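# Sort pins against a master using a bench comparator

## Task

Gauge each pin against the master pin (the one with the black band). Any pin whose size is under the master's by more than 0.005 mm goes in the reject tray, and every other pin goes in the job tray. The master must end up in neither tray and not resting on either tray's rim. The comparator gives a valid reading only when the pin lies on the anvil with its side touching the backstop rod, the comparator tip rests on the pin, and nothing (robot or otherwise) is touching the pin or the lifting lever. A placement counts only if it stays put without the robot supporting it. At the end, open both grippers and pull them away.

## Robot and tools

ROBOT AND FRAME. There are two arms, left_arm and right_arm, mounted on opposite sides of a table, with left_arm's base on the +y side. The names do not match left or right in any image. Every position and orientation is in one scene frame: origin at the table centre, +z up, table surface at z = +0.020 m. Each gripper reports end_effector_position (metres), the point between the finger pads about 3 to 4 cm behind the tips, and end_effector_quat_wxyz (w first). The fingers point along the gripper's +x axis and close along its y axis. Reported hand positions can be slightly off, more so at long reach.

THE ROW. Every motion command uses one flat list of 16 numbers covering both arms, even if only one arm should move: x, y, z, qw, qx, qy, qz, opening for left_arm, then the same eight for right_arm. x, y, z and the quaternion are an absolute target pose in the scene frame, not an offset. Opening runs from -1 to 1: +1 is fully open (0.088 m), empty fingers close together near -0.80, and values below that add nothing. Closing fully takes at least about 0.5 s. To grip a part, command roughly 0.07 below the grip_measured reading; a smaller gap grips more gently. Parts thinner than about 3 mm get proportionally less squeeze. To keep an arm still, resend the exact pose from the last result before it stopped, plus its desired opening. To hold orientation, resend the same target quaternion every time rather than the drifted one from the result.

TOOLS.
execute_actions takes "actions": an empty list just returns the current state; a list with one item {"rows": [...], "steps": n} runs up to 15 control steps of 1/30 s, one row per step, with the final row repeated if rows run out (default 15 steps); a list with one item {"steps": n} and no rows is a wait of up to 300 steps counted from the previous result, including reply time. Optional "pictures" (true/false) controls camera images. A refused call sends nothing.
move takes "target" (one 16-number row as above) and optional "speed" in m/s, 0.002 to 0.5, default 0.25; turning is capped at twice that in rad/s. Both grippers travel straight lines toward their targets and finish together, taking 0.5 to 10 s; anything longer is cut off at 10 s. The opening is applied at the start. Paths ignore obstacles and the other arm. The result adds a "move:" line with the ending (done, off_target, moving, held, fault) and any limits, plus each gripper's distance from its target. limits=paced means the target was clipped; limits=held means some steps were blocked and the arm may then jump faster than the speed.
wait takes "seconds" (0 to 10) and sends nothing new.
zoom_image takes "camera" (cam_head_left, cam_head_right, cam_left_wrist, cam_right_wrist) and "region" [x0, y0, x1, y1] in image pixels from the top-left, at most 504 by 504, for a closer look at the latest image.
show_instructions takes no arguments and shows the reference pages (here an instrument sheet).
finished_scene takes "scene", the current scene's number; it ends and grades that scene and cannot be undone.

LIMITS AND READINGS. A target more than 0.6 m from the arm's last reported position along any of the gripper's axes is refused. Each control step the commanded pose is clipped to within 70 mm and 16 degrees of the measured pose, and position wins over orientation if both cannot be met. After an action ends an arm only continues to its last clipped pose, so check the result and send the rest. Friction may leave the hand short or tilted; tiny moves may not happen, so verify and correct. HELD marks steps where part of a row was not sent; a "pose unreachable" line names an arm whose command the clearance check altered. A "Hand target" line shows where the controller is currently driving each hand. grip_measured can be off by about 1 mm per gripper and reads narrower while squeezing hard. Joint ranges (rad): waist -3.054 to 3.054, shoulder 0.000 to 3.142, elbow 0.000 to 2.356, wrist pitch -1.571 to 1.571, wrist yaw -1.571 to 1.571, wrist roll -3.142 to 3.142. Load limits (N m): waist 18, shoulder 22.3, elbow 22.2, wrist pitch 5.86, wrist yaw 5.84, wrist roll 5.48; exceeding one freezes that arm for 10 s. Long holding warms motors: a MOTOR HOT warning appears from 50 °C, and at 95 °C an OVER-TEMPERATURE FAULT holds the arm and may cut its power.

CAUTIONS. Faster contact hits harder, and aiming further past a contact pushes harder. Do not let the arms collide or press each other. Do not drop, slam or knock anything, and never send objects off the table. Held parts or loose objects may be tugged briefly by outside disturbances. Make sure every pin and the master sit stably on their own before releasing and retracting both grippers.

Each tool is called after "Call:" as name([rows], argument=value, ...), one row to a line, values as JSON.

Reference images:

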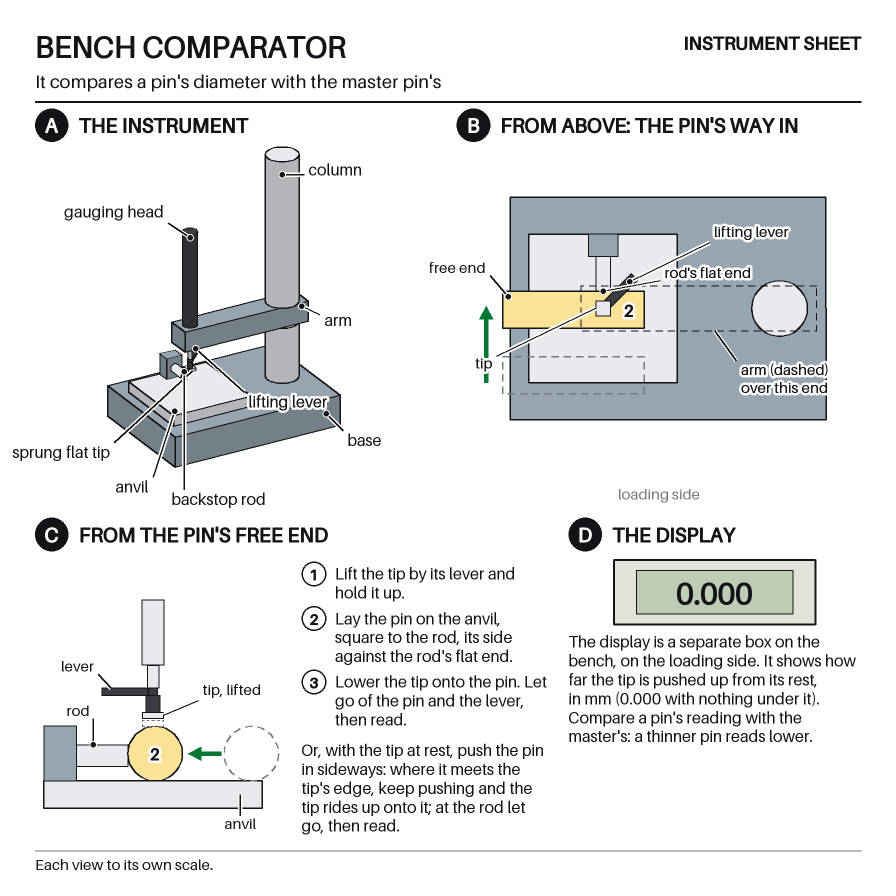

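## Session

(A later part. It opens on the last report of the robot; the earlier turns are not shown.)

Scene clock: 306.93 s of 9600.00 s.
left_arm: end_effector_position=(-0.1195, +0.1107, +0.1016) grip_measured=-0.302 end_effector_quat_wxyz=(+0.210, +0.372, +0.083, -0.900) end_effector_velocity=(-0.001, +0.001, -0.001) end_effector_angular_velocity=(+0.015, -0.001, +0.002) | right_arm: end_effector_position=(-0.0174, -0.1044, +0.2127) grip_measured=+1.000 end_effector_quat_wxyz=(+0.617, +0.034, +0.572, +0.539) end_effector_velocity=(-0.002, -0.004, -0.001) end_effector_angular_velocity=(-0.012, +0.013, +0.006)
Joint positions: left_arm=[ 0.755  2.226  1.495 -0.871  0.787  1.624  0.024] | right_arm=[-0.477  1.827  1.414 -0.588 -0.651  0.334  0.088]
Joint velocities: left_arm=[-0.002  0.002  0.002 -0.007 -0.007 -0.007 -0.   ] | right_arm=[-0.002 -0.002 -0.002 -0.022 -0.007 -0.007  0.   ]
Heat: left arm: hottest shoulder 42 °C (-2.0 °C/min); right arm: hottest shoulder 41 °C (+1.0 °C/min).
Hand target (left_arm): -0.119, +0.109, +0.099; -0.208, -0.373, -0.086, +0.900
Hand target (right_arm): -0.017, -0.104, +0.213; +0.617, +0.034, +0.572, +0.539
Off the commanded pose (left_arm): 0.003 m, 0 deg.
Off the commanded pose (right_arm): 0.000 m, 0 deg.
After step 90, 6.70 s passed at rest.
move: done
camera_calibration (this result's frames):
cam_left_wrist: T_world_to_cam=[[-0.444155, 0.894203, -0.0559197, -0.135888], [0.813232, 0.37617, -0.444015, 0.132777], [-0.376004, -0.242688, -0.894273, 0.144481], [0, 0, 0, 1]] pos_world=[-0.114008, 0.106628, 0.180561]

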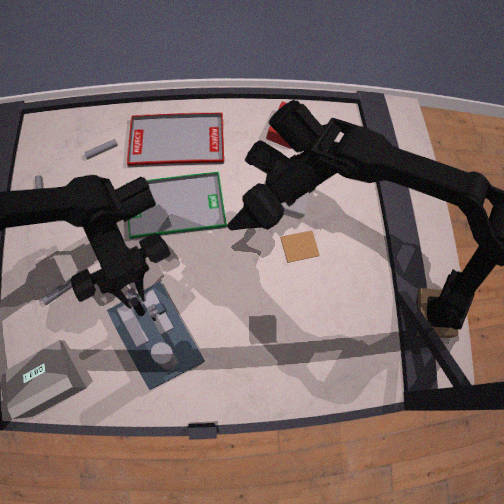

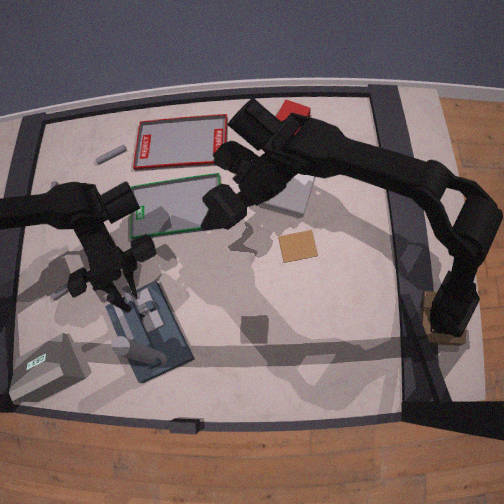

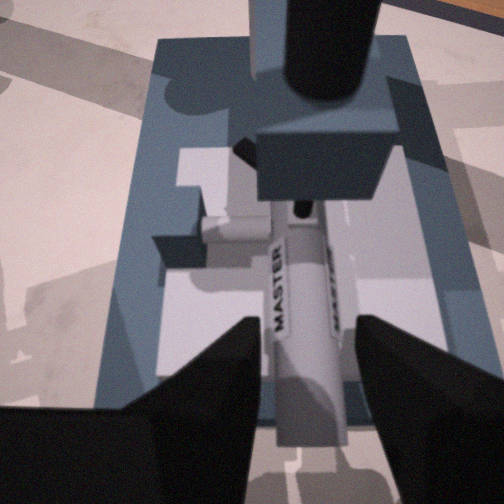

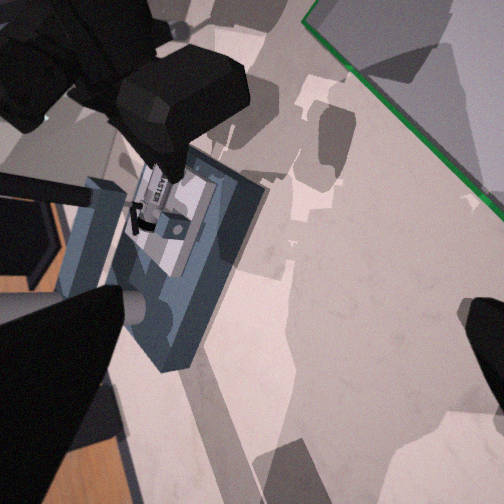

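Call:
move(target=[-0.1190, 0.1094, 0.097, 0.2079, 0.3729, 0.0861, -0.9002, -0.6, -0.0174, -0.1044, 0.2127, 0.617, 0.034, 0.572, 0.539, 1.0], speed=0.01)

Call:
move(target=[-0.1177, 0.1067, 0.095, 0.2079, 0.3729, 0.0861, -0.9002, -0.6, -0.0174, -0.1044, 0.2127, 0.617, 0.034, 0.572, 0.539, 1.0], speed=0.005)

Scene clock: 312.20 s of 9600.00 s.
left_arm: end_effector_position=(-0.1194, +0.1107, +0.1017) grip_measured=-0.529 end_effector_quat_wxyz=(+0.210, +0.373, +0.083, -0.900) end_effector_velocity=(-0.004, +0.003, -0.001) end_effector_angular_velocity=(+0.010, -0.003, -0.013) | right_arm: end_effector_position=(-0.0174, -0.1044, +0.2127) grip_measured=+1.000 end_effector_quat_wxyz=(+0.617, +0.034, +0.572, +0.539) end_effector_velocity=(+0.000, +0.000, +0.001) end_effector_angular_velocity=(+0.011, -0.004, +0.006)
Joint positions: left_arm=[ 0.755  2.226  1.496 -0.872  0.787  1.624  0.013] | right_arm=[-0.477  1.827  1.414 -0.588 -0.651  0.334  0.088]
Joint velocities: left_arm=[-0.007 -0.002 -0.007 -0.007 -0.007  0.007 -0.   ] | right_arm=[-0.002 -0.002 -0.002  0.007 -0.007 -0.007  0.   ]
Heat: left arm: hottest shoulder 42 °C (-1.0 °C/min); right arm: hottest shoulder 41 °C (+1.0 °C/min).
Hand target (left_arm): -0.119, +0.109, +0.097; -0.208, -0.373, -0.086, +0.900
Hand target (right_arm): -0.017, -0.104, +0.213; +0.617, +0.034, +0.572, +0.539
Off the commanded pose (left_arm): 0.005 m, 0 deg.
Off the commanded pose (right_arm): 0.000 m, 0 deg.
After step 90, 1.57 s passed at rest.
move: done
camera_calibration (this result's frames):
cam_left_wrist: T_world_to_cam=[[-0.444126, 0.894218, -0.0559079, -0.135842], [0.813386, 0.37624, -0.443674, 0.132734], [-0.375707, -0.242522, -0.894443, 0.144571], [0, 0, 0, 1]] pos_world=[-0.113979, 0.106594, 0.180607]

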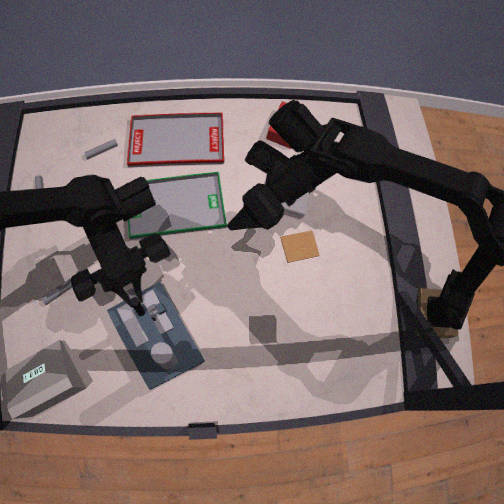

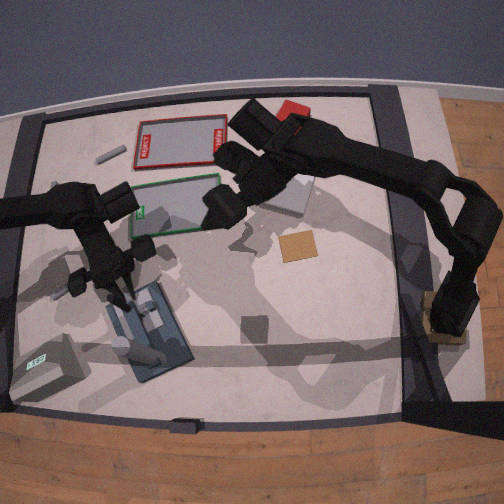

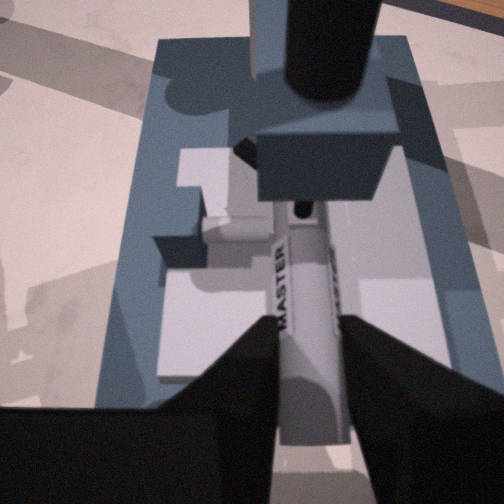

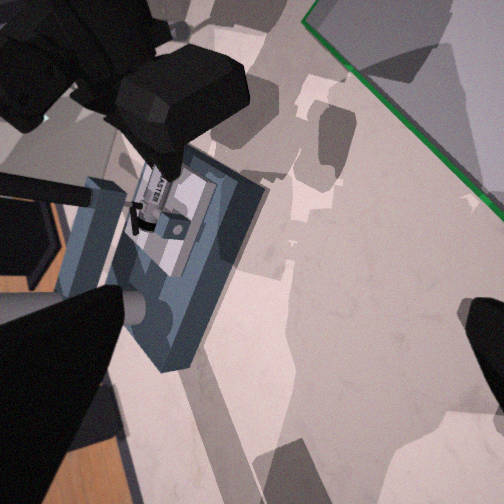

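Scene clock: 314.00 s of 9600.00 s.
left_arm: end_effector_position=(-0.1186, +0.1091, +0.1013) grip_measured=-0.529 end_effector_quat_wxyz=(+0.210, +0.372, +0.083, -0.900) end_effector_velocity=(+0.002, +0.000, -0.002) end_effector_angular_velocity=(+0.006, -0.005, +0.007) | right_arm: end_effector_position=(-0.0174, -0.1044, +0.2127) grip_measured=+1.000 end_effector_quat_wxyz=(+0.617, +0.034, +0.572, +0.539) end_effector_velocity=(-0.003, +0.002, +0.003) end_effector_angular_velocity=(+0.019, +0.005, +0.019)
Joint positions: left_arm=[ 0.755  2.232  1.505 -0.874  0.787  1.624  0.013] | right_arm=[-0.477  1.827  1.414 -0.588 -0.651  0.334  0.088]
Joint velocities: left_arm=[ 0.002  0.002 -0.002  0.007 -0.007 -0.007 -0.   ] | right_arm=[ 0.002 -0.002 -0.002  0.007 -0.022 -0.007  0.   ]
Heat: left arm: hottest shoulder 42 °C (-1.0 °C/min); right arm: hottest shoulder 41 °C (+1.0 °C/min).
Hand target (left_arm): -0.118, +0.107, +0.095; -0.208, -0.373, -0.086, +0.900
Hand target (right_arm): -0.017, -0.104, +0.213; +0.617, +0.034, +0.572, +0.539
Off the commanded pose (left_arm): 0.007 m, 0 deg.
Off the commanded pose (right_arm): 0.000 m, 0 deg.
move: done
camera_calibration (this result's frames):
cam_left_wrist: T_world_to_cam=[[-0.444145, 0.894184, -0.0563004, -0.134038], [0.813312, 0.376021, -0.443995, 0.132578], [-0.375843, -0.242988, -0.894259, 0.14421], [0, 0, 0, 1]] pos_world=[-0.113159, 0.105044, 0.180279]

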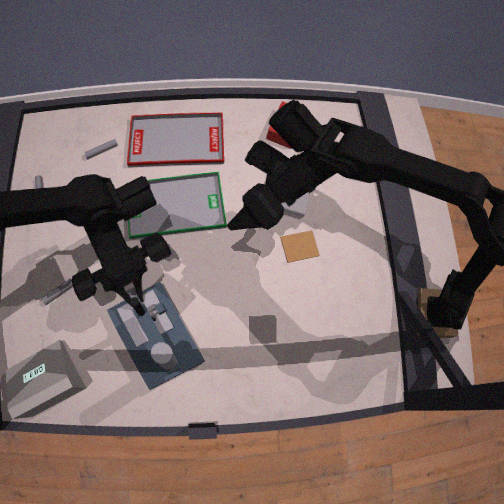

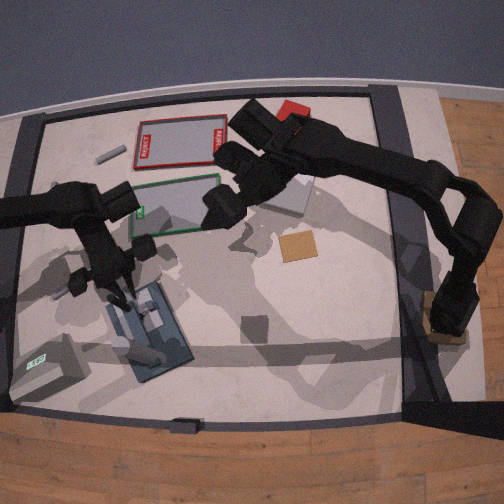

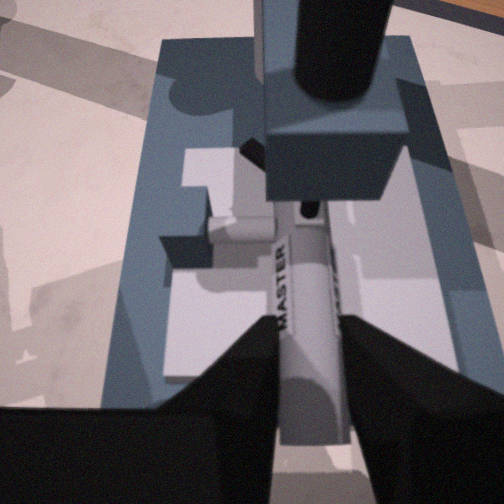

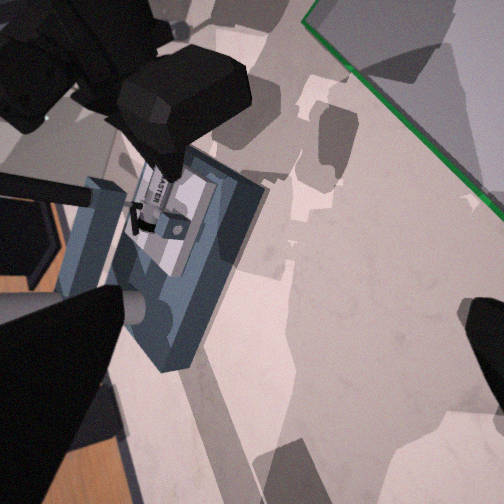

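Call:
move(target=[-0.1180, 0.1075, 0.097, 0.2079, 0.3729, 0.0861, -0.9002, -0.3, -0.0174, -0.1044, 0.2127, 0.617, 0.034, 0.572, 0.539, 1.0], speed=0.005)

Call:
zoom_image(camera="cam_head_left", region=[5, 345, 65, 405])

Call:
zoom_image(camera="cam_left_wrist", region=[180, 180, 400, 400])

Scene clock: 318.97 s of 9600.00 s.
left_arm: end_effector_position=(-0.1186, +0.1091, +0.1013) grip_measured=-0.302 end_effector_quat_wxyz=(+0.210, +0.372, +0.083, -0.900) end_effector_velocity=(-0.000, +0.000, +0.001) end_effector_angular_velocity=(+0.010, -0.003, +0.002) | right_arm: end_effector_position=(-0.0174, -0.1044, +0.2127) grip_measured=+1.000 end_effector_quat_wxyz=(+0.617, +0.034, +0.572, +0.539) end_effector_velocity=(-0.002, -0.002, -0.001) end_effector_angular_velocity=(-0.008, -0.006, +0.003)
Joint positions: left_arm=[ 0.755  2.233  1.505 -0.875  0.788  1.624  0.024] | right_arm=[-0.477  1.827  1.414 -0.588 -0.651  0.334  0.088]
Joint velocities: left_arm=[-0.002 -0.002  0.002 -0.007 -0.007 -0.007 -0.   ] | right_arm=[ 0.002 -0.007 -0.007 -0.007  0.007 -0.007  0.   ]
Heat: left arm: hottest shoulder 42 °C (-1.0 °C/min); right arm: hottest shoulder 41 °C (+1.0 °C/min).
Hand target (left_arm): -0.118, +0.108, +0.097; -0.208, -0.373, -0.086, +0.900
Hand target (right_arm): -0.017, -0.104, +0.213; +0.617, +0.034, +0.572, +0.539
Off the commanded pose (left_arm): 0.005 m, 0 deg.
Off the commanded pose (right_arm): 0.000 m, 0 deg.
After step 90, 0.83 s passed at rest.
move: done
camera_calibration (this result's frames):
cam_left_wrist: T_world_to_cam=[[-0.444185, 0.894188, -0.0559315, -0.134066], [0.813078, 0.3761, -0.444356, 0.132605], [-0.376302, -0.242853, -0.894102, 0.14409], [0, 0, 0, 1]] pos_world=[-0.113148, 0.105, 0.180257]

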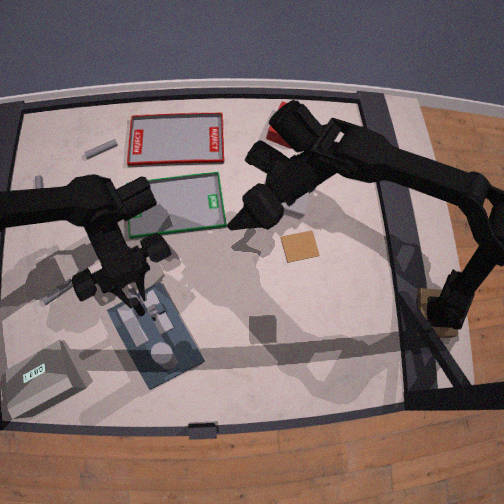

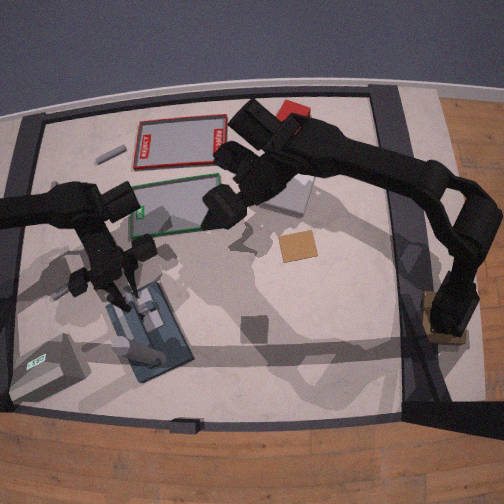

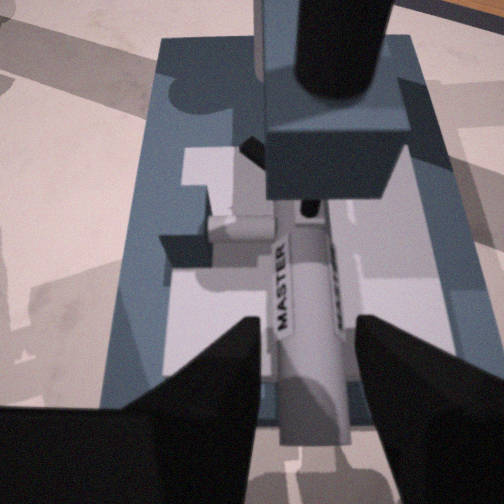

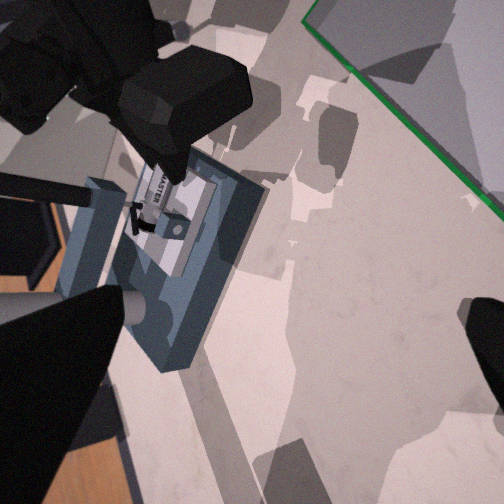

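Region (5, 345, 65, 405) of cam_head_left's 504x504 image, scaled by 8.400, with more detail than that image has.

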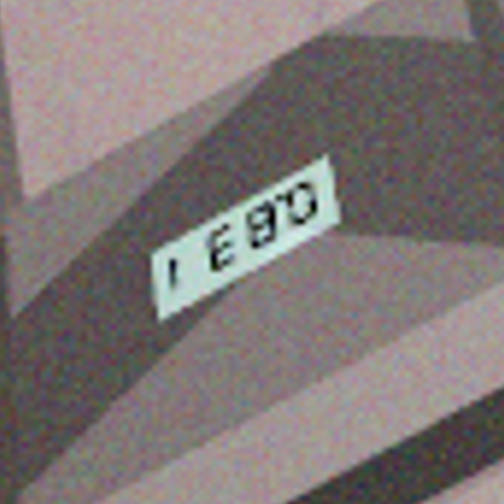

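Region (180, 180, 400, 400) of cam_left_wrist's 504x504 image, scaled by 2.291, with more detail than that image has.

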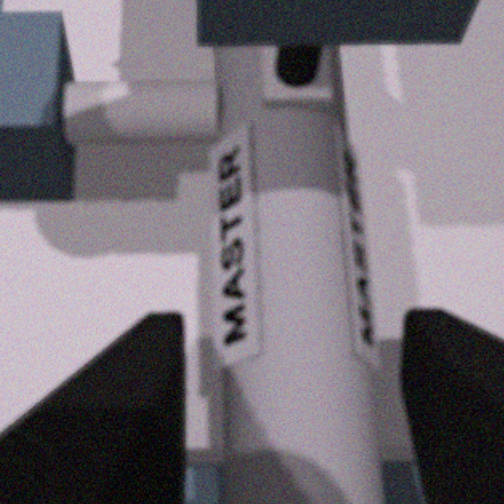

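Call:
move(target=[-0.1186, 0.1091, 0.098, 0.2079, 0.3729, 0.0861, -0.9002, -0.6, -0.0174, -0.1044, 0.2127, 0.617, 0.034, 0.572, 0.539, 1.0], speed=0.01)

Call:
move(target=[-0.0900, 0.1280, 0.103, 0.2079, 0.3729, 0.0861, -0.9002, -0.6, -0.0174, -0.1044, 0.2127, 0.617, 0.034, 0.572, 0.539, 1.0], speed=0.03)

Scene clock: 334.60 s of 9600.00 s.
left_arm: end_effector_position=(-0.1186, +0.1091, +0.1013) grip_measured=-0.529 end_effector_quat_wxyz=(+0.210, +0.372, +0.083, -0.900) end_effector_velocity=(-0.003, +0.001, -0.000) end_effector_angular_velocity=(+0.005, -0.005, -0.013) | right_arm: end_effector_position=(-0.0174, -0.1044, +0.2127) grip_measured=+1.000 end_effector_quat_wxyz=(+0.617, +0.034, +0.572, +0.539) end_effector_velocity=(+0.000, -0.004, +0.000) end_effector_angular_velocity=(-0.008, +0.010, +0.002)
Joint positions: left_arm=[ 0.755  2.233  1.505 -0.875  0.787  1.624  0.013] | right_arm=[-0.477  1.827  1.414 -0.588 -0.651  0.334  0.088]
Joint velocities: left_arm=[-0.007 -0.002 -0.002 -0.007 -0.007  0.007 -0.   ] | right_arm=[-0.007 -0.002  0.002 -0.022 -0.007 -0.007  0.   ]
Heat: left arm: hottest shoulder 42 °C (-3.0 °C/min); right arm: hottest shoulder 42 °C (+1.0 °C/min).
Hand target (left_arm): -0.119, +0.109, +0.098; -0.208, -0.373, -0.086, +0.900
Hand target (right_arm): -0.017, -0.104, +0.213; +0.617, +0.034, +0.572, +0.539
Off the commanded pose (left_arm): 0.003 m, 0 deg.
Off the commanded pose (right_arm): 0.000 m, 0 deg.
After step 90, 11.93 s passed at rest.
move: done
camera_calibration (this result's frames):
cam_left_wrist: T_world_to_cam=[[-0.444155, 0.894203, -0.0559197, -0.134071], [0.813232, 0.37617, -0.444015, 0.132527], [-0.376004, -0.242688, -0.894273, 0.144106], [0, 0, 0, 1]] pos_world=[-0.113139, 0.105006, 0.180217]

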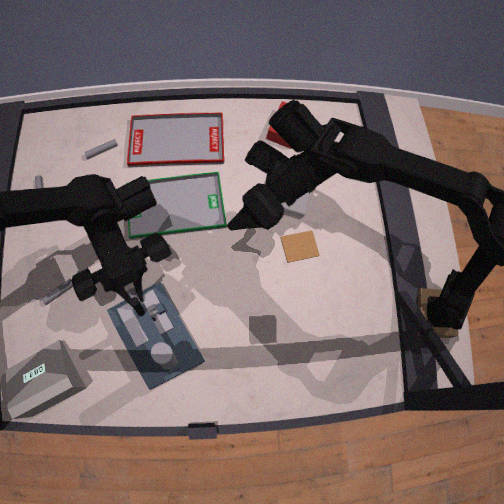

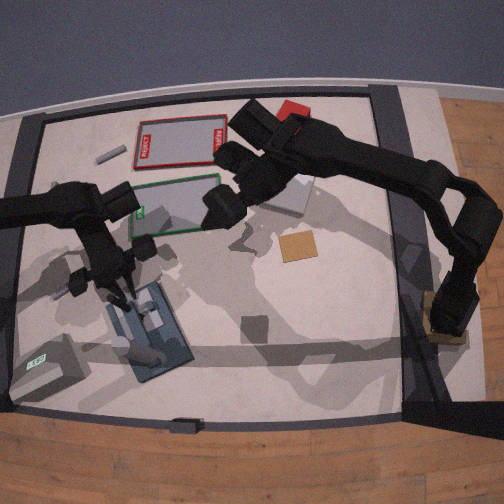

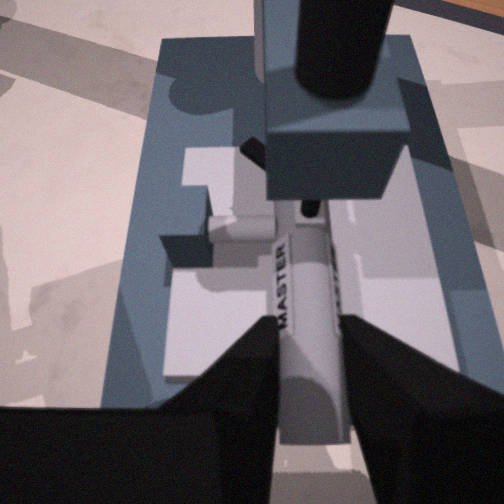

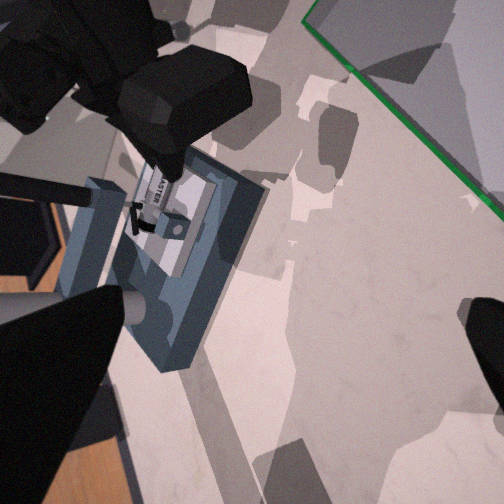

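Scene clock: 336.03 s of 9600.00 s.
left_arm: end_effector_position=(-0.0918, +0.1296, +0.1052) grip_measured=-0.529 end_effector_quat_wxyz=(+0.208, +0.374, +0.086, -0.899) end_effector_velocity=(-0.003, +0.000, -0.001) end_effector_angular_velocity=(+0.005, -0.004, -0.013) | right_arm: end_effector_position=(-0.0174, -0.1044, +0.2127) grip_measured=+1.000 end_effector_quat_wxyz=(+0.617, +0.034, +0.572, +0.539) end_effector_velocity=(-0.004, -0.002, -0.004) end_effector_angular_velocity=(-0.016, +0.016, +0.011)
Joint positions: left_arm=[ 0.837  2.233  1.524 -0.978  0.776  1.739  0.013] | right_arm=[-0.477  1.827  1.414 -0.588 -0.651  0.334  0.088]
Joint velocities: left_arm=[-0.007  0.002  0.002 -0.007 -0.007  0.007 -0.   ] | right_arm=[ 0.002  0.002 -0.002 -0.022 -0.007 -0.007  0.   ]
Heat: left arm: hottest shoulder 43 °C (-2.0 °C/min); right arm: hottest shoulder 42 °C (+1.0 °C/min).
Hand target (left_arm): -0.090, +0.128, +0.103; -0.208, -0.373, -0.086, +0.900
Hand target (right_arm): -0.017, -0.104, +0.213; +0.617, +0.034, +0.572, +0.539
Off the commanded pose (left_arm): 0.003 m, 0 deg.
Off the commanded pose (right_arm): 0.000 m, 0 deg.
move: done
camera_calibration (this result's frames):
cam_left_wrist: T_world_to_cam=[[-0.443898, 0.894603, -0.0513795, -0.140819], [0.814547, 0.378949, -0.439217, 0.104016], [-0.373454, -0.236819, -0.896911, 0.162444], [0, 0, 0, 1]] pos_world=[-0.0865697, 0.12503, 0.184148]

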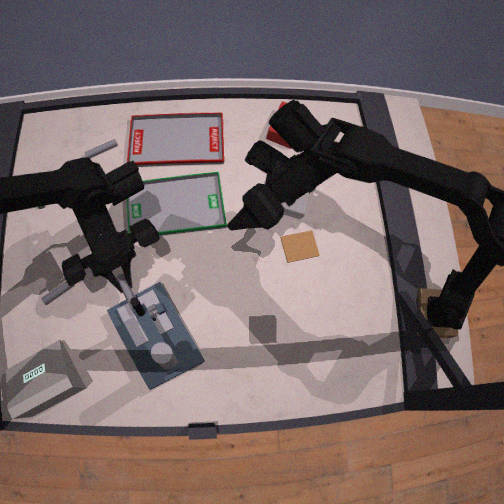

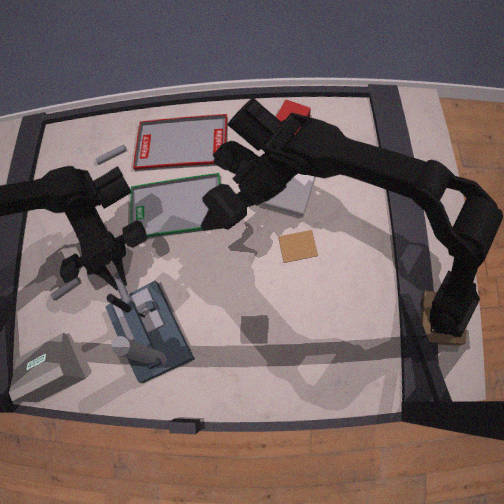

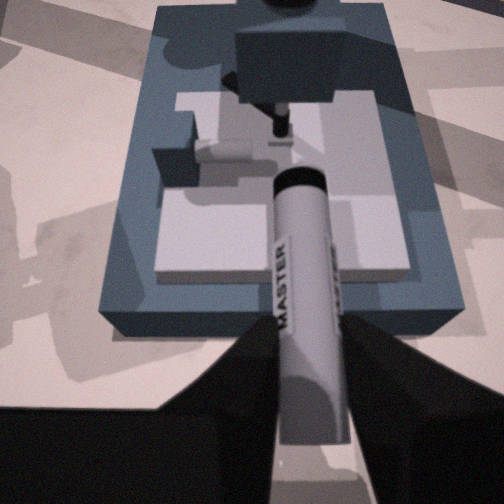

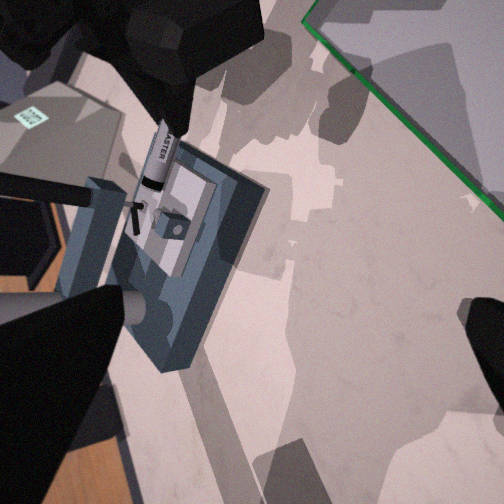

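Call:
move(target=[-0.025, 0.170, 0.105, 0.2079, 0.3729, 0.0861, -0.9002, -0.6, -0.0174, -0.1044, 0.2127, 0.617, 0.034, 0.572, 0.539, 1.0], speed=0.08)

Call:
move(target=[-0.025, 0.170, 0.060, 0.2079, 0.3729, 0.0861, -0.9002, -0.6, -0.0174, -0.1044, 0.2127, 0.617, 0.034, 0.572, 0.539, 1.0], speed=0.04)

Scene clock: 340.40 s of 9600.00 s.
left_arm: end_effector_position=(-0.0266, +0.1713, +0.1074) grip_measured=-0.529 end_effector_quat_wxyz=(+0.209, +0.375, +0.086, -0.899) end_effector_velocity=(-0.001, +0.003, -0.001) end_effector_angular_velocity=(+0.013, -0.010, -0.024) | right_arm: end_effector_position=(-0.0174, -0.1044, +0.2127) grip_measured=+1.000 end_effector_quat_wxyz=(+0.617, +0.034, +0.572, +0.539) end_effector_velocity=(+0.001, -0.003, +0.002) end_effector_angular_velocity=(+0.003, +0.001, +0.002)
Joint positions: left_arm=[ 1.028  2.301  1.642 -1.204  0.736  1.995  0.013] | right_arm=[-0.477  1.827  1.414 -0.588 -0.651  0.334  0.088]
Joint velocities: left_arm=[-0.002  0.002  0.007 -0.022 -0.022  0.022 -0.   ] | right_arm=[-0.007 -0.007 -0.002 -0.007 -0.007 -0.007  0.   ]
Heat: left arm: hottest shoulder 43 °C (-1.0 °C/min); right arm: hottest shoulder 42 °C (+1.0 °C/min).
Hand target (left_arm): -0.025, +0.170, +0.105; -0.208, -0.373, -0.086, +0.900
Hand target (right_arm): -0.017, -0.104, +0.213; +0.617, +0.034, +0.572, +0.539
Off the commanded pose (left_arm): 0.003 m, 0 deg.
Off the commanded pose (right_arm): 0.000 m, 0 deg.
After step 90, 0.03 s passed at rest.
move: done
camera_calibration (this result's frames):
cam_left_wrist: T_world_to_cam=[[-0.444687, 0.894187, -0.0517973, -0.148965], [0.814674, 0.379756, -0.438282, 0.0358166], [-0.372236, -0.237096, -0.897344, 0.19879], [0, 0, 0, 1]] pos_world=[-0.0214248, 0.166734, 0.186365]

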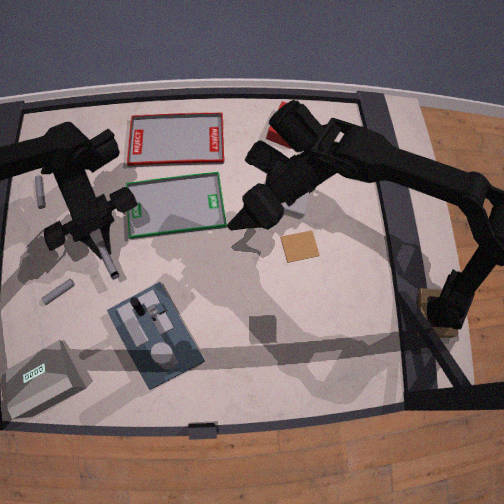

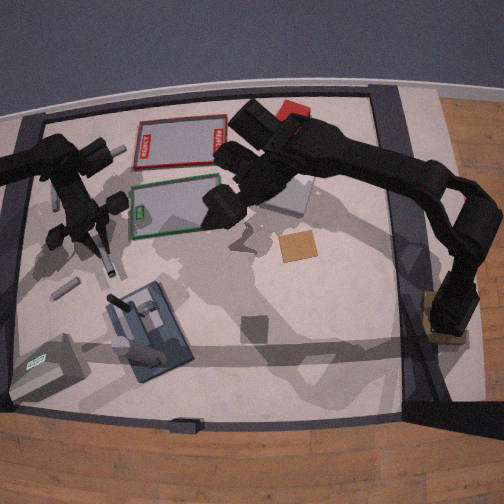

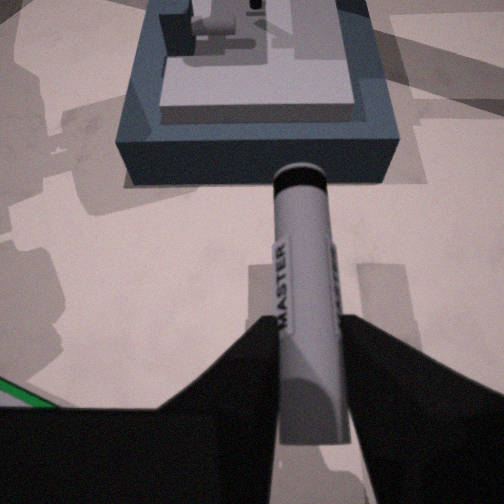

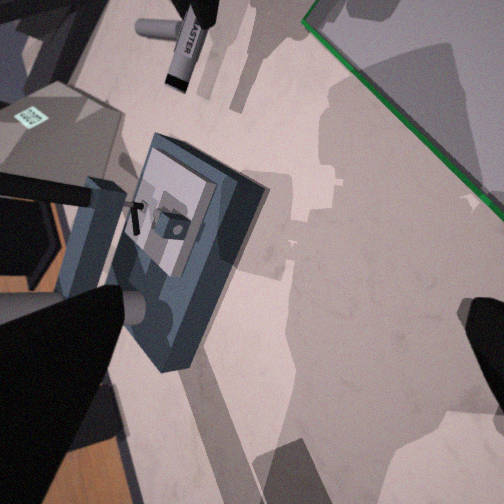

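Scene clock: 341.93 s of 9600.00 s.
left_arm: end_effector_position=(-0.0222, +0.1669, +0.0666) grip_measured=-0.529 end_effector_quat_wxyz=(+0.211, +0.379, +0.080, -0.898) end_effector_velocity=(-0.002, +0.000, +0.002) end_effector_angular_velocity=(-0.004, +0.008, -0.006) | right_arm: end_effector_position=(-0.0174, -0.1044, +0.2127) grip_measured=+1.000 end_effector_quat_wxyz=(+0.617, +0.034, +0.572, +0.539) end_effector_velocity=(-0.003, -0.002, -0.001) end_effector_angular_velocity=(-0.009, +0.033, +0.005)
Joint positions: left_arm=[ 1.028  2.386  1.62  -1.081  0.735  1.996  0.013] | right_arm=[-0.477  1.827  1.414 -0.588 -0.651  0.334  0.088]
Joint velocities: left_arm=[-0.002 -0.002 -0.002 -0.007  0.007  0.007 -0.   ] | right_arm=[-0.002  0.002  0.002 -0.022 -0.022  0.007  0.   ]
Heat: left arm: hottest shoulder 43 °C (-1.0 °C/min); right arm: hottest shoulder 42 °C (+1.0 °C/min).
Hand target (left_arm): -0.025, +0.170, +0.060; -0.208, -0.373, -0.086, +0.900
Hand target (right_arm): -0.017, -0.104, +0.213; +0.617, +0.034, +0.572, +0.539
Off the commanded pose (left_arm): 0.008 m, 1 deg.
Off the commanded pose (right_arm): 0.000 m, 0 deg.
move: done
camera_calibration (this result's frames):
cam_left_wrist: T_world_to_cam=[[-0.443011, 0.894078, -0.0660767, -0.144177], [0.819979, 0.374291, -0.43306, 0.0166898], [-0.362458, -0.246032, -0.89894, 0.164569], [0, 0, 0, 1]] pos_world=[-0.0179083, 0.163148, 0.145638]

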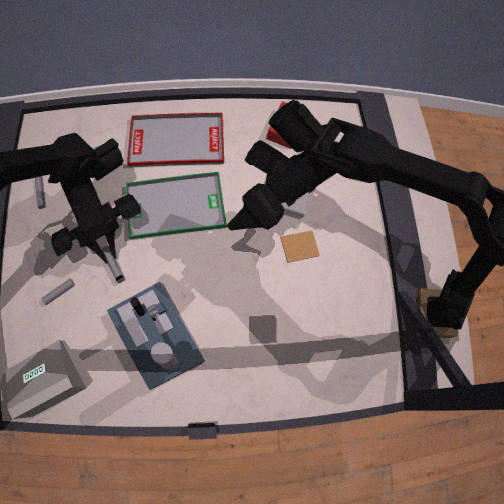

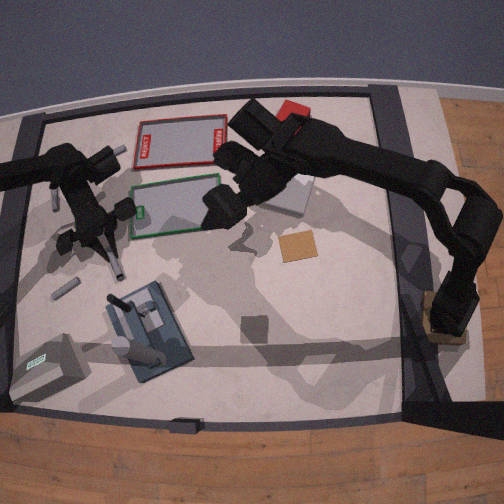

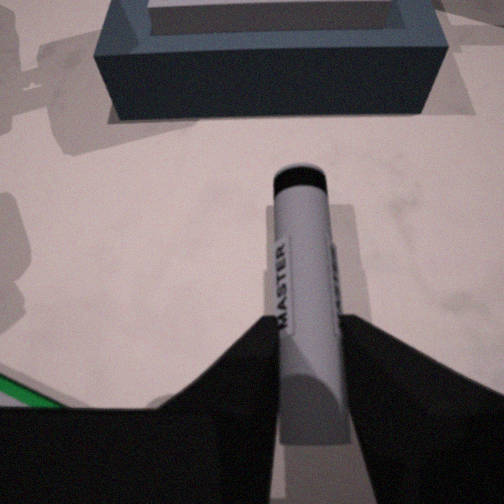

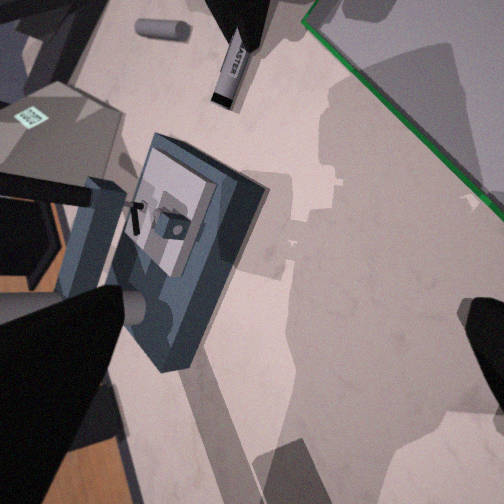

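Call:
move(target=[-0.025, 0.170, 0.053, 0.2079, 0.3729, 0.0861, -0.9002, -0.6, -0.0174, -0.1044, 0.2127, 0.617, 0.034, 0.572, 0.539, 1.0], speed=0.015)

Scene clock: 345.50 s of 9600.00 s.
left_arm: end_effector_position=(-0.0218, +0.1664, +0.0611) grip_measured=-0.529 end_effector_quat_wxyz=(+0.211, +0.379, +0.078, -0.897) end_effector_velocity=(-0.002, +0.000, +0.002) end_effector_angular_velocity=(+0.005, +0.013, +0.005) | right_arm: end_effector_position=(-0.0174, -0.1044, +0.2127) grip_measured=+1.000 end_effector_quat_wxyz=(+0.617, +0.034, +0.572, +0.539) end_effector_velocity=(+0.000, +0.000, +0.001) end_effector_angular_velocity=(+0.011, -0.004, +0.006)
Joint positions: left_arm=[ 1.028  2.397  1.616 -1.063  0.736  1.996  0.013] | right_arm=[-0.477  1.827  1.414 -0.588 -0.651  0.334  0.088]
Joint velocities: left_arm=[-0.002 -0.002 -0.002 -0.007  0.007 -0.007 -0.   ] | right_arm=[-0.002 -0.002 -0.002  0.007 -0.007 -0.007  0.   ]
Heat: left arm: hottest shoulder 43 °C (+0.0 °C/min); right arm: hottest shoulder 42 °C (+1.0 °C/min).
Hand target (left_arm): -0.025, +0.170, +0.053; -0.208, -0.373, -0.086, +0.900
Hand target (right_arm): -0.017, -0.104, +0.213; +0.617, +0.034, +0.572, +0.539
Off the commanded pose (left_arm): 0.009 m, 1 deg.
Off the commanded pose (right_arm): 0.000 m, 0 deg.
move: off_target (left_arm)
camera_calibration (this result's frames):
cam_left_wrist: T_world_to_cam=[[-0.443071, 0.893783, -0.0695639, -0.143644], [0.820702, 0.373169, -0.432659, 0.0143471], [-0.360745, -0.24879, -0.89887, 0.160088], [0, 0, 0, 1]] pos_world=[-0.0176683, 0.162861, 0.140113]

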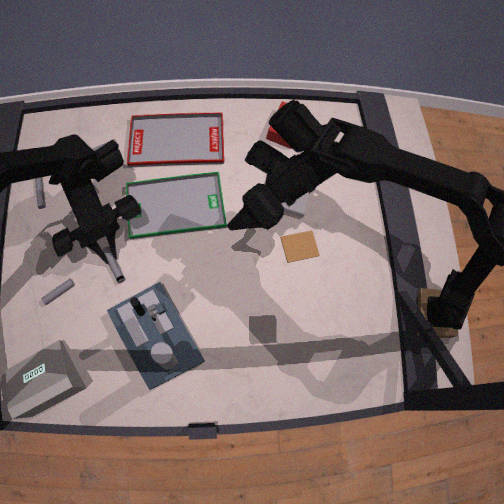

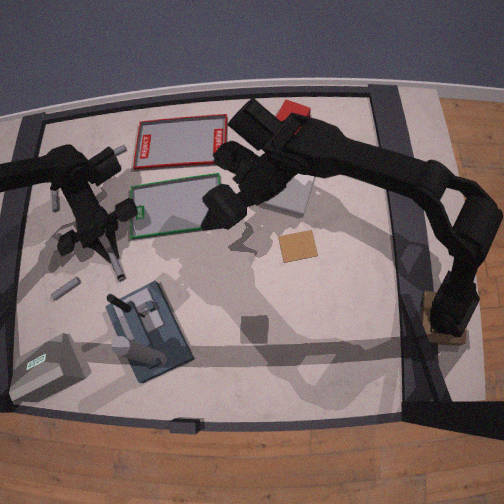

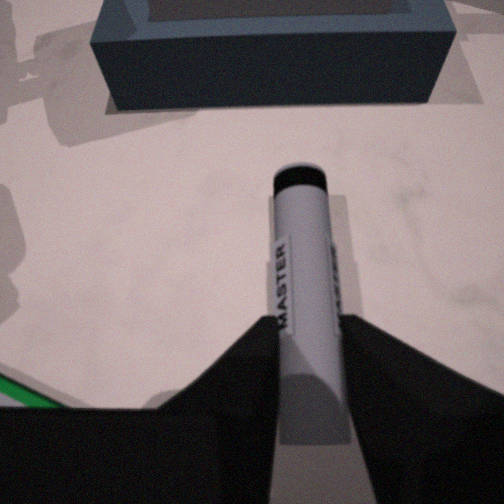

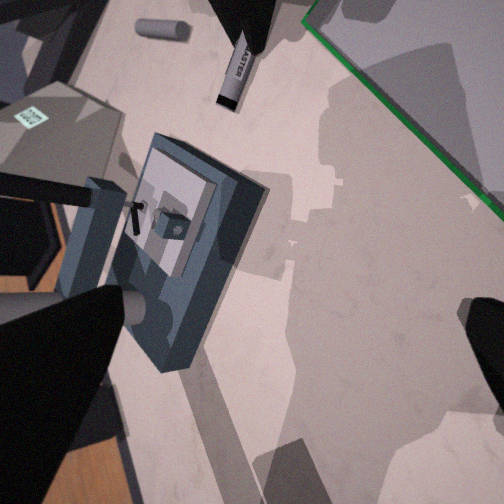

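Call:
move(target=[-0.0230, 0.1680, 0.058, 0.2079, 0.3729, 0.0861, -0.9002, -0.2, -0.0174, -0.1044, 0.2127, 0.617, 0.034, 0.572, 0.539, 1.0], speed=0.01)

Call:
move(target=[-0.015, 0.172, 0.115, 0.2079, 0.3729, 0.0861, -0.9002, -0.2, -0.0174, -0.1044, 0.2127, 0.617, 0.034, 0.572, 0.539, 1.0], speed=0.08)

Scene clock: 350.83 s of 9600.00 s.
left_arm: end_effector_position=(-0.0235, +0.1681, +0.0618) grip_measured=-0.202 end_effector_quat_wxyz=(+0.209, +0.376, +0.084, -0.899) end_effector_velocity=(-0.002, +0.004, +0.001) end_effector_angular_velocity=(+0.025, +0.012, +0.006) | right_arm: end_effector_position=(-0.0174, -0.1044, +0.2127) grip_measured=+1.000 end_effector_quat_wxyz=(+0.617, +0.034, +0.572, +0.539) end_effector_velocity=(-0.004, -0.003, -0.000) end_effector_angular_velocity=(-0.005, +0.023, +0.014)
Joint positions: left_arm=[ 1.028  2.397  1.616 -1.077  0.736  1.996  0.029] | right_arm=[-0.477  1.827  1.414 -0.588 -0.651  0.334  0.088]
Joint velocities: left_arm=[ 0.002 -0.002 -0.002 -0.022 -0.007 -0.007  0.   ] | right_arm=[-0.002 -0.002 -0.002 -0.022 -0.022 -0.007  0.   ]
Heat: left arm: hottest shoulder 43 °C (+0.0 °C/min); right arm: hottest shoulder 42 °C (+1.0 °C/min).
Hand target (left_arm): -0.023, +0.168, +0.058; -0.208, -0.373, -0.086, +0.900
Hand target (right_arm): -0.017, -0.104, +0.213; +0.617, +0.034, +0.572, +0.539
Off the commanded pose (left_arm): 0.004 m, 0 deg.
Off the commanded pose (right_arm): 0.000 m, 0 deg.
After step 90, 1.00 s passed at rest.
move: done
camera_calibration (this result's frames):
cam_left_wrist: T_world_to_cam=[[-0.443798, 0.894361, -0.0562361, -0.146821], [0.816295, 0.377572, -0.437152, 0.014861], [-0.369738, -0.239912, -0.897628, 0.158782], [0, 0, 0, 1]] pos_world=[-0.0185821, 0.163793, 0.140767]

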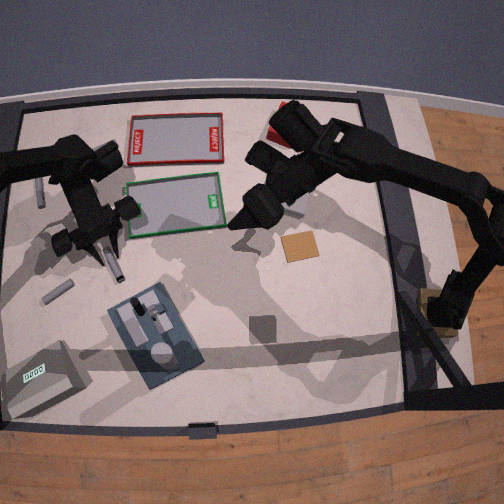

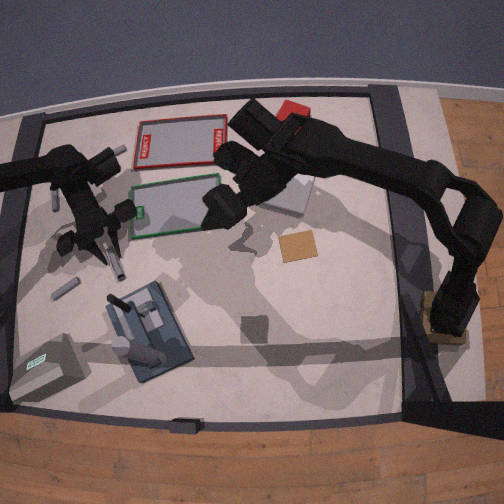

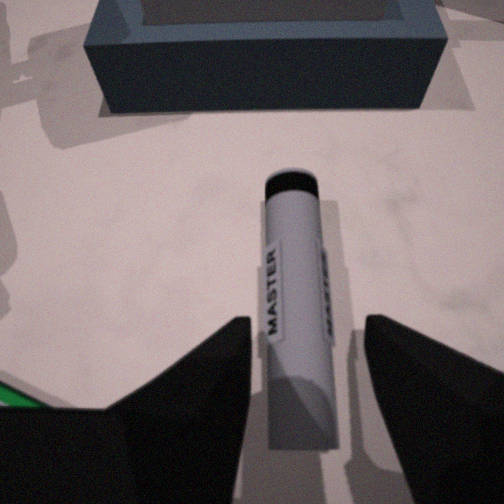

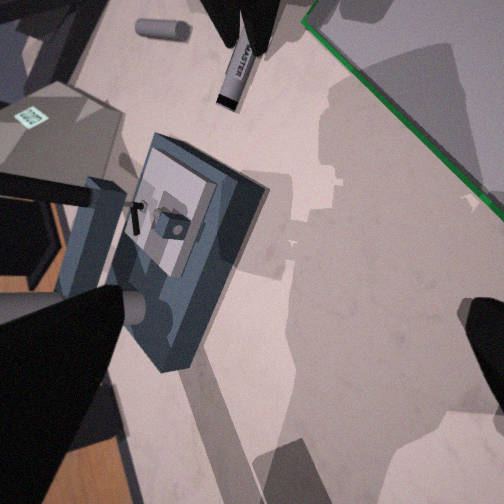

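Scene clock: 351.90 s of 9600.00 s.
left_arm: end_effector_position=(-0.0183, +0.1737, +0.1092) grip_measured=-0.202 end_effector_quat_wxyz=(+0.205, +0.367, +0.094, -0.902) end_effector_velocity=(-0.003, +0.002, -0.001) end_effector_angular_velocity=(+0.009, +0.002, -0.010) | right_arm: end_effector_position=(-0.0174, -0.1044, +0.2127) grip_measured=+1.000 end_effector_quat_wxyz=(+0.617, +0.034, +0.572, +0.539) end_effector_velocity=(+0.002, -0.001, +0.001) end_effector_angular_velocity=(+0.015, -0.015, +0.011)
Joint positions: left_arm=[ 1.048  2.336  1.703 -1.271  0.734  2.022  0.029] | right_arm=[-0.477  1.827  1.414 -0.588 -0.651  0.334  0.088]
Joint velocities: left_arm=[-0.002 -0.002 -0.007 -0.007 -0.007  0.007 -0.   ] | right_arm=[-0.007 -0.002 -0.002  0.007 -0.007 -0.022  0.   ]
Heat: left arm: hottest shoulder 44 °C (+1.0 °C/min); right arm: hottest shoulder 42 °C (+1.0 °C/min).
Hand target (left_arm): -0.015, +0.172, +0.115; -0.208, -0.373, -0.086, +0.900
Hand target (right_arm): -0.017, -0.104, +0.213; +0.617, +0.034, +0.572, +0.539
Off the commanded pose (left_arm): 0.007 m, 1 deg.
Off the commanded pose (right_arm): 0.000 m, 0 deg.
move: done
camera_calibration (this result's frames):
cam_left_wrist: T_world_to_cam=[[-0.445267, 0.894865, -0.0308824, -0.149735], [0.806121, 0.38562, -0.448849, 0.0289868], [-0.38975, -0.224753, -0.893074, 0.2011], [0, 0, 0, 1]] pos_world=[-0.0116604, 0.168012, 0.187983]

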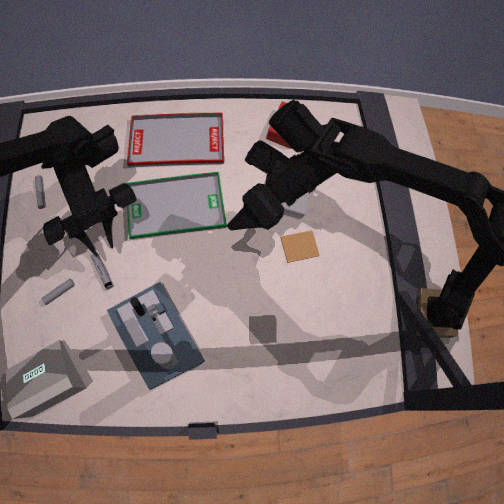

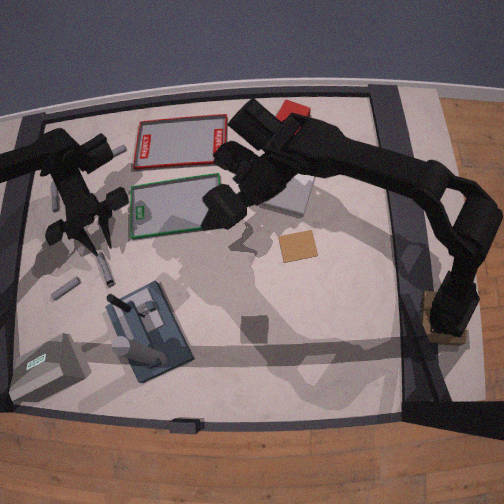

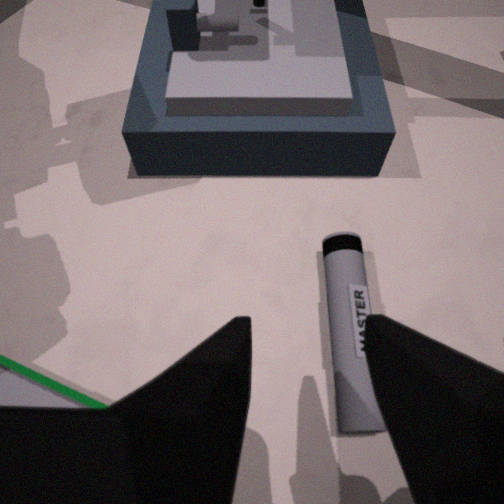

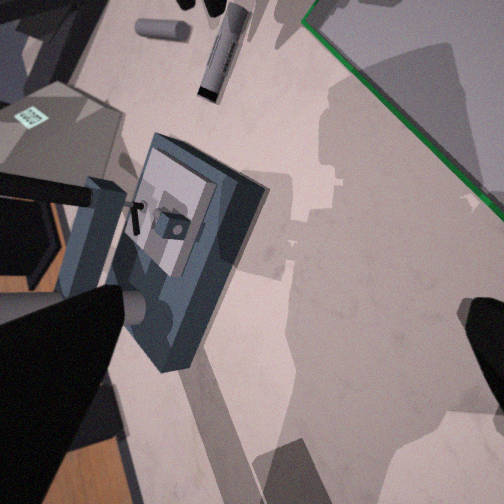

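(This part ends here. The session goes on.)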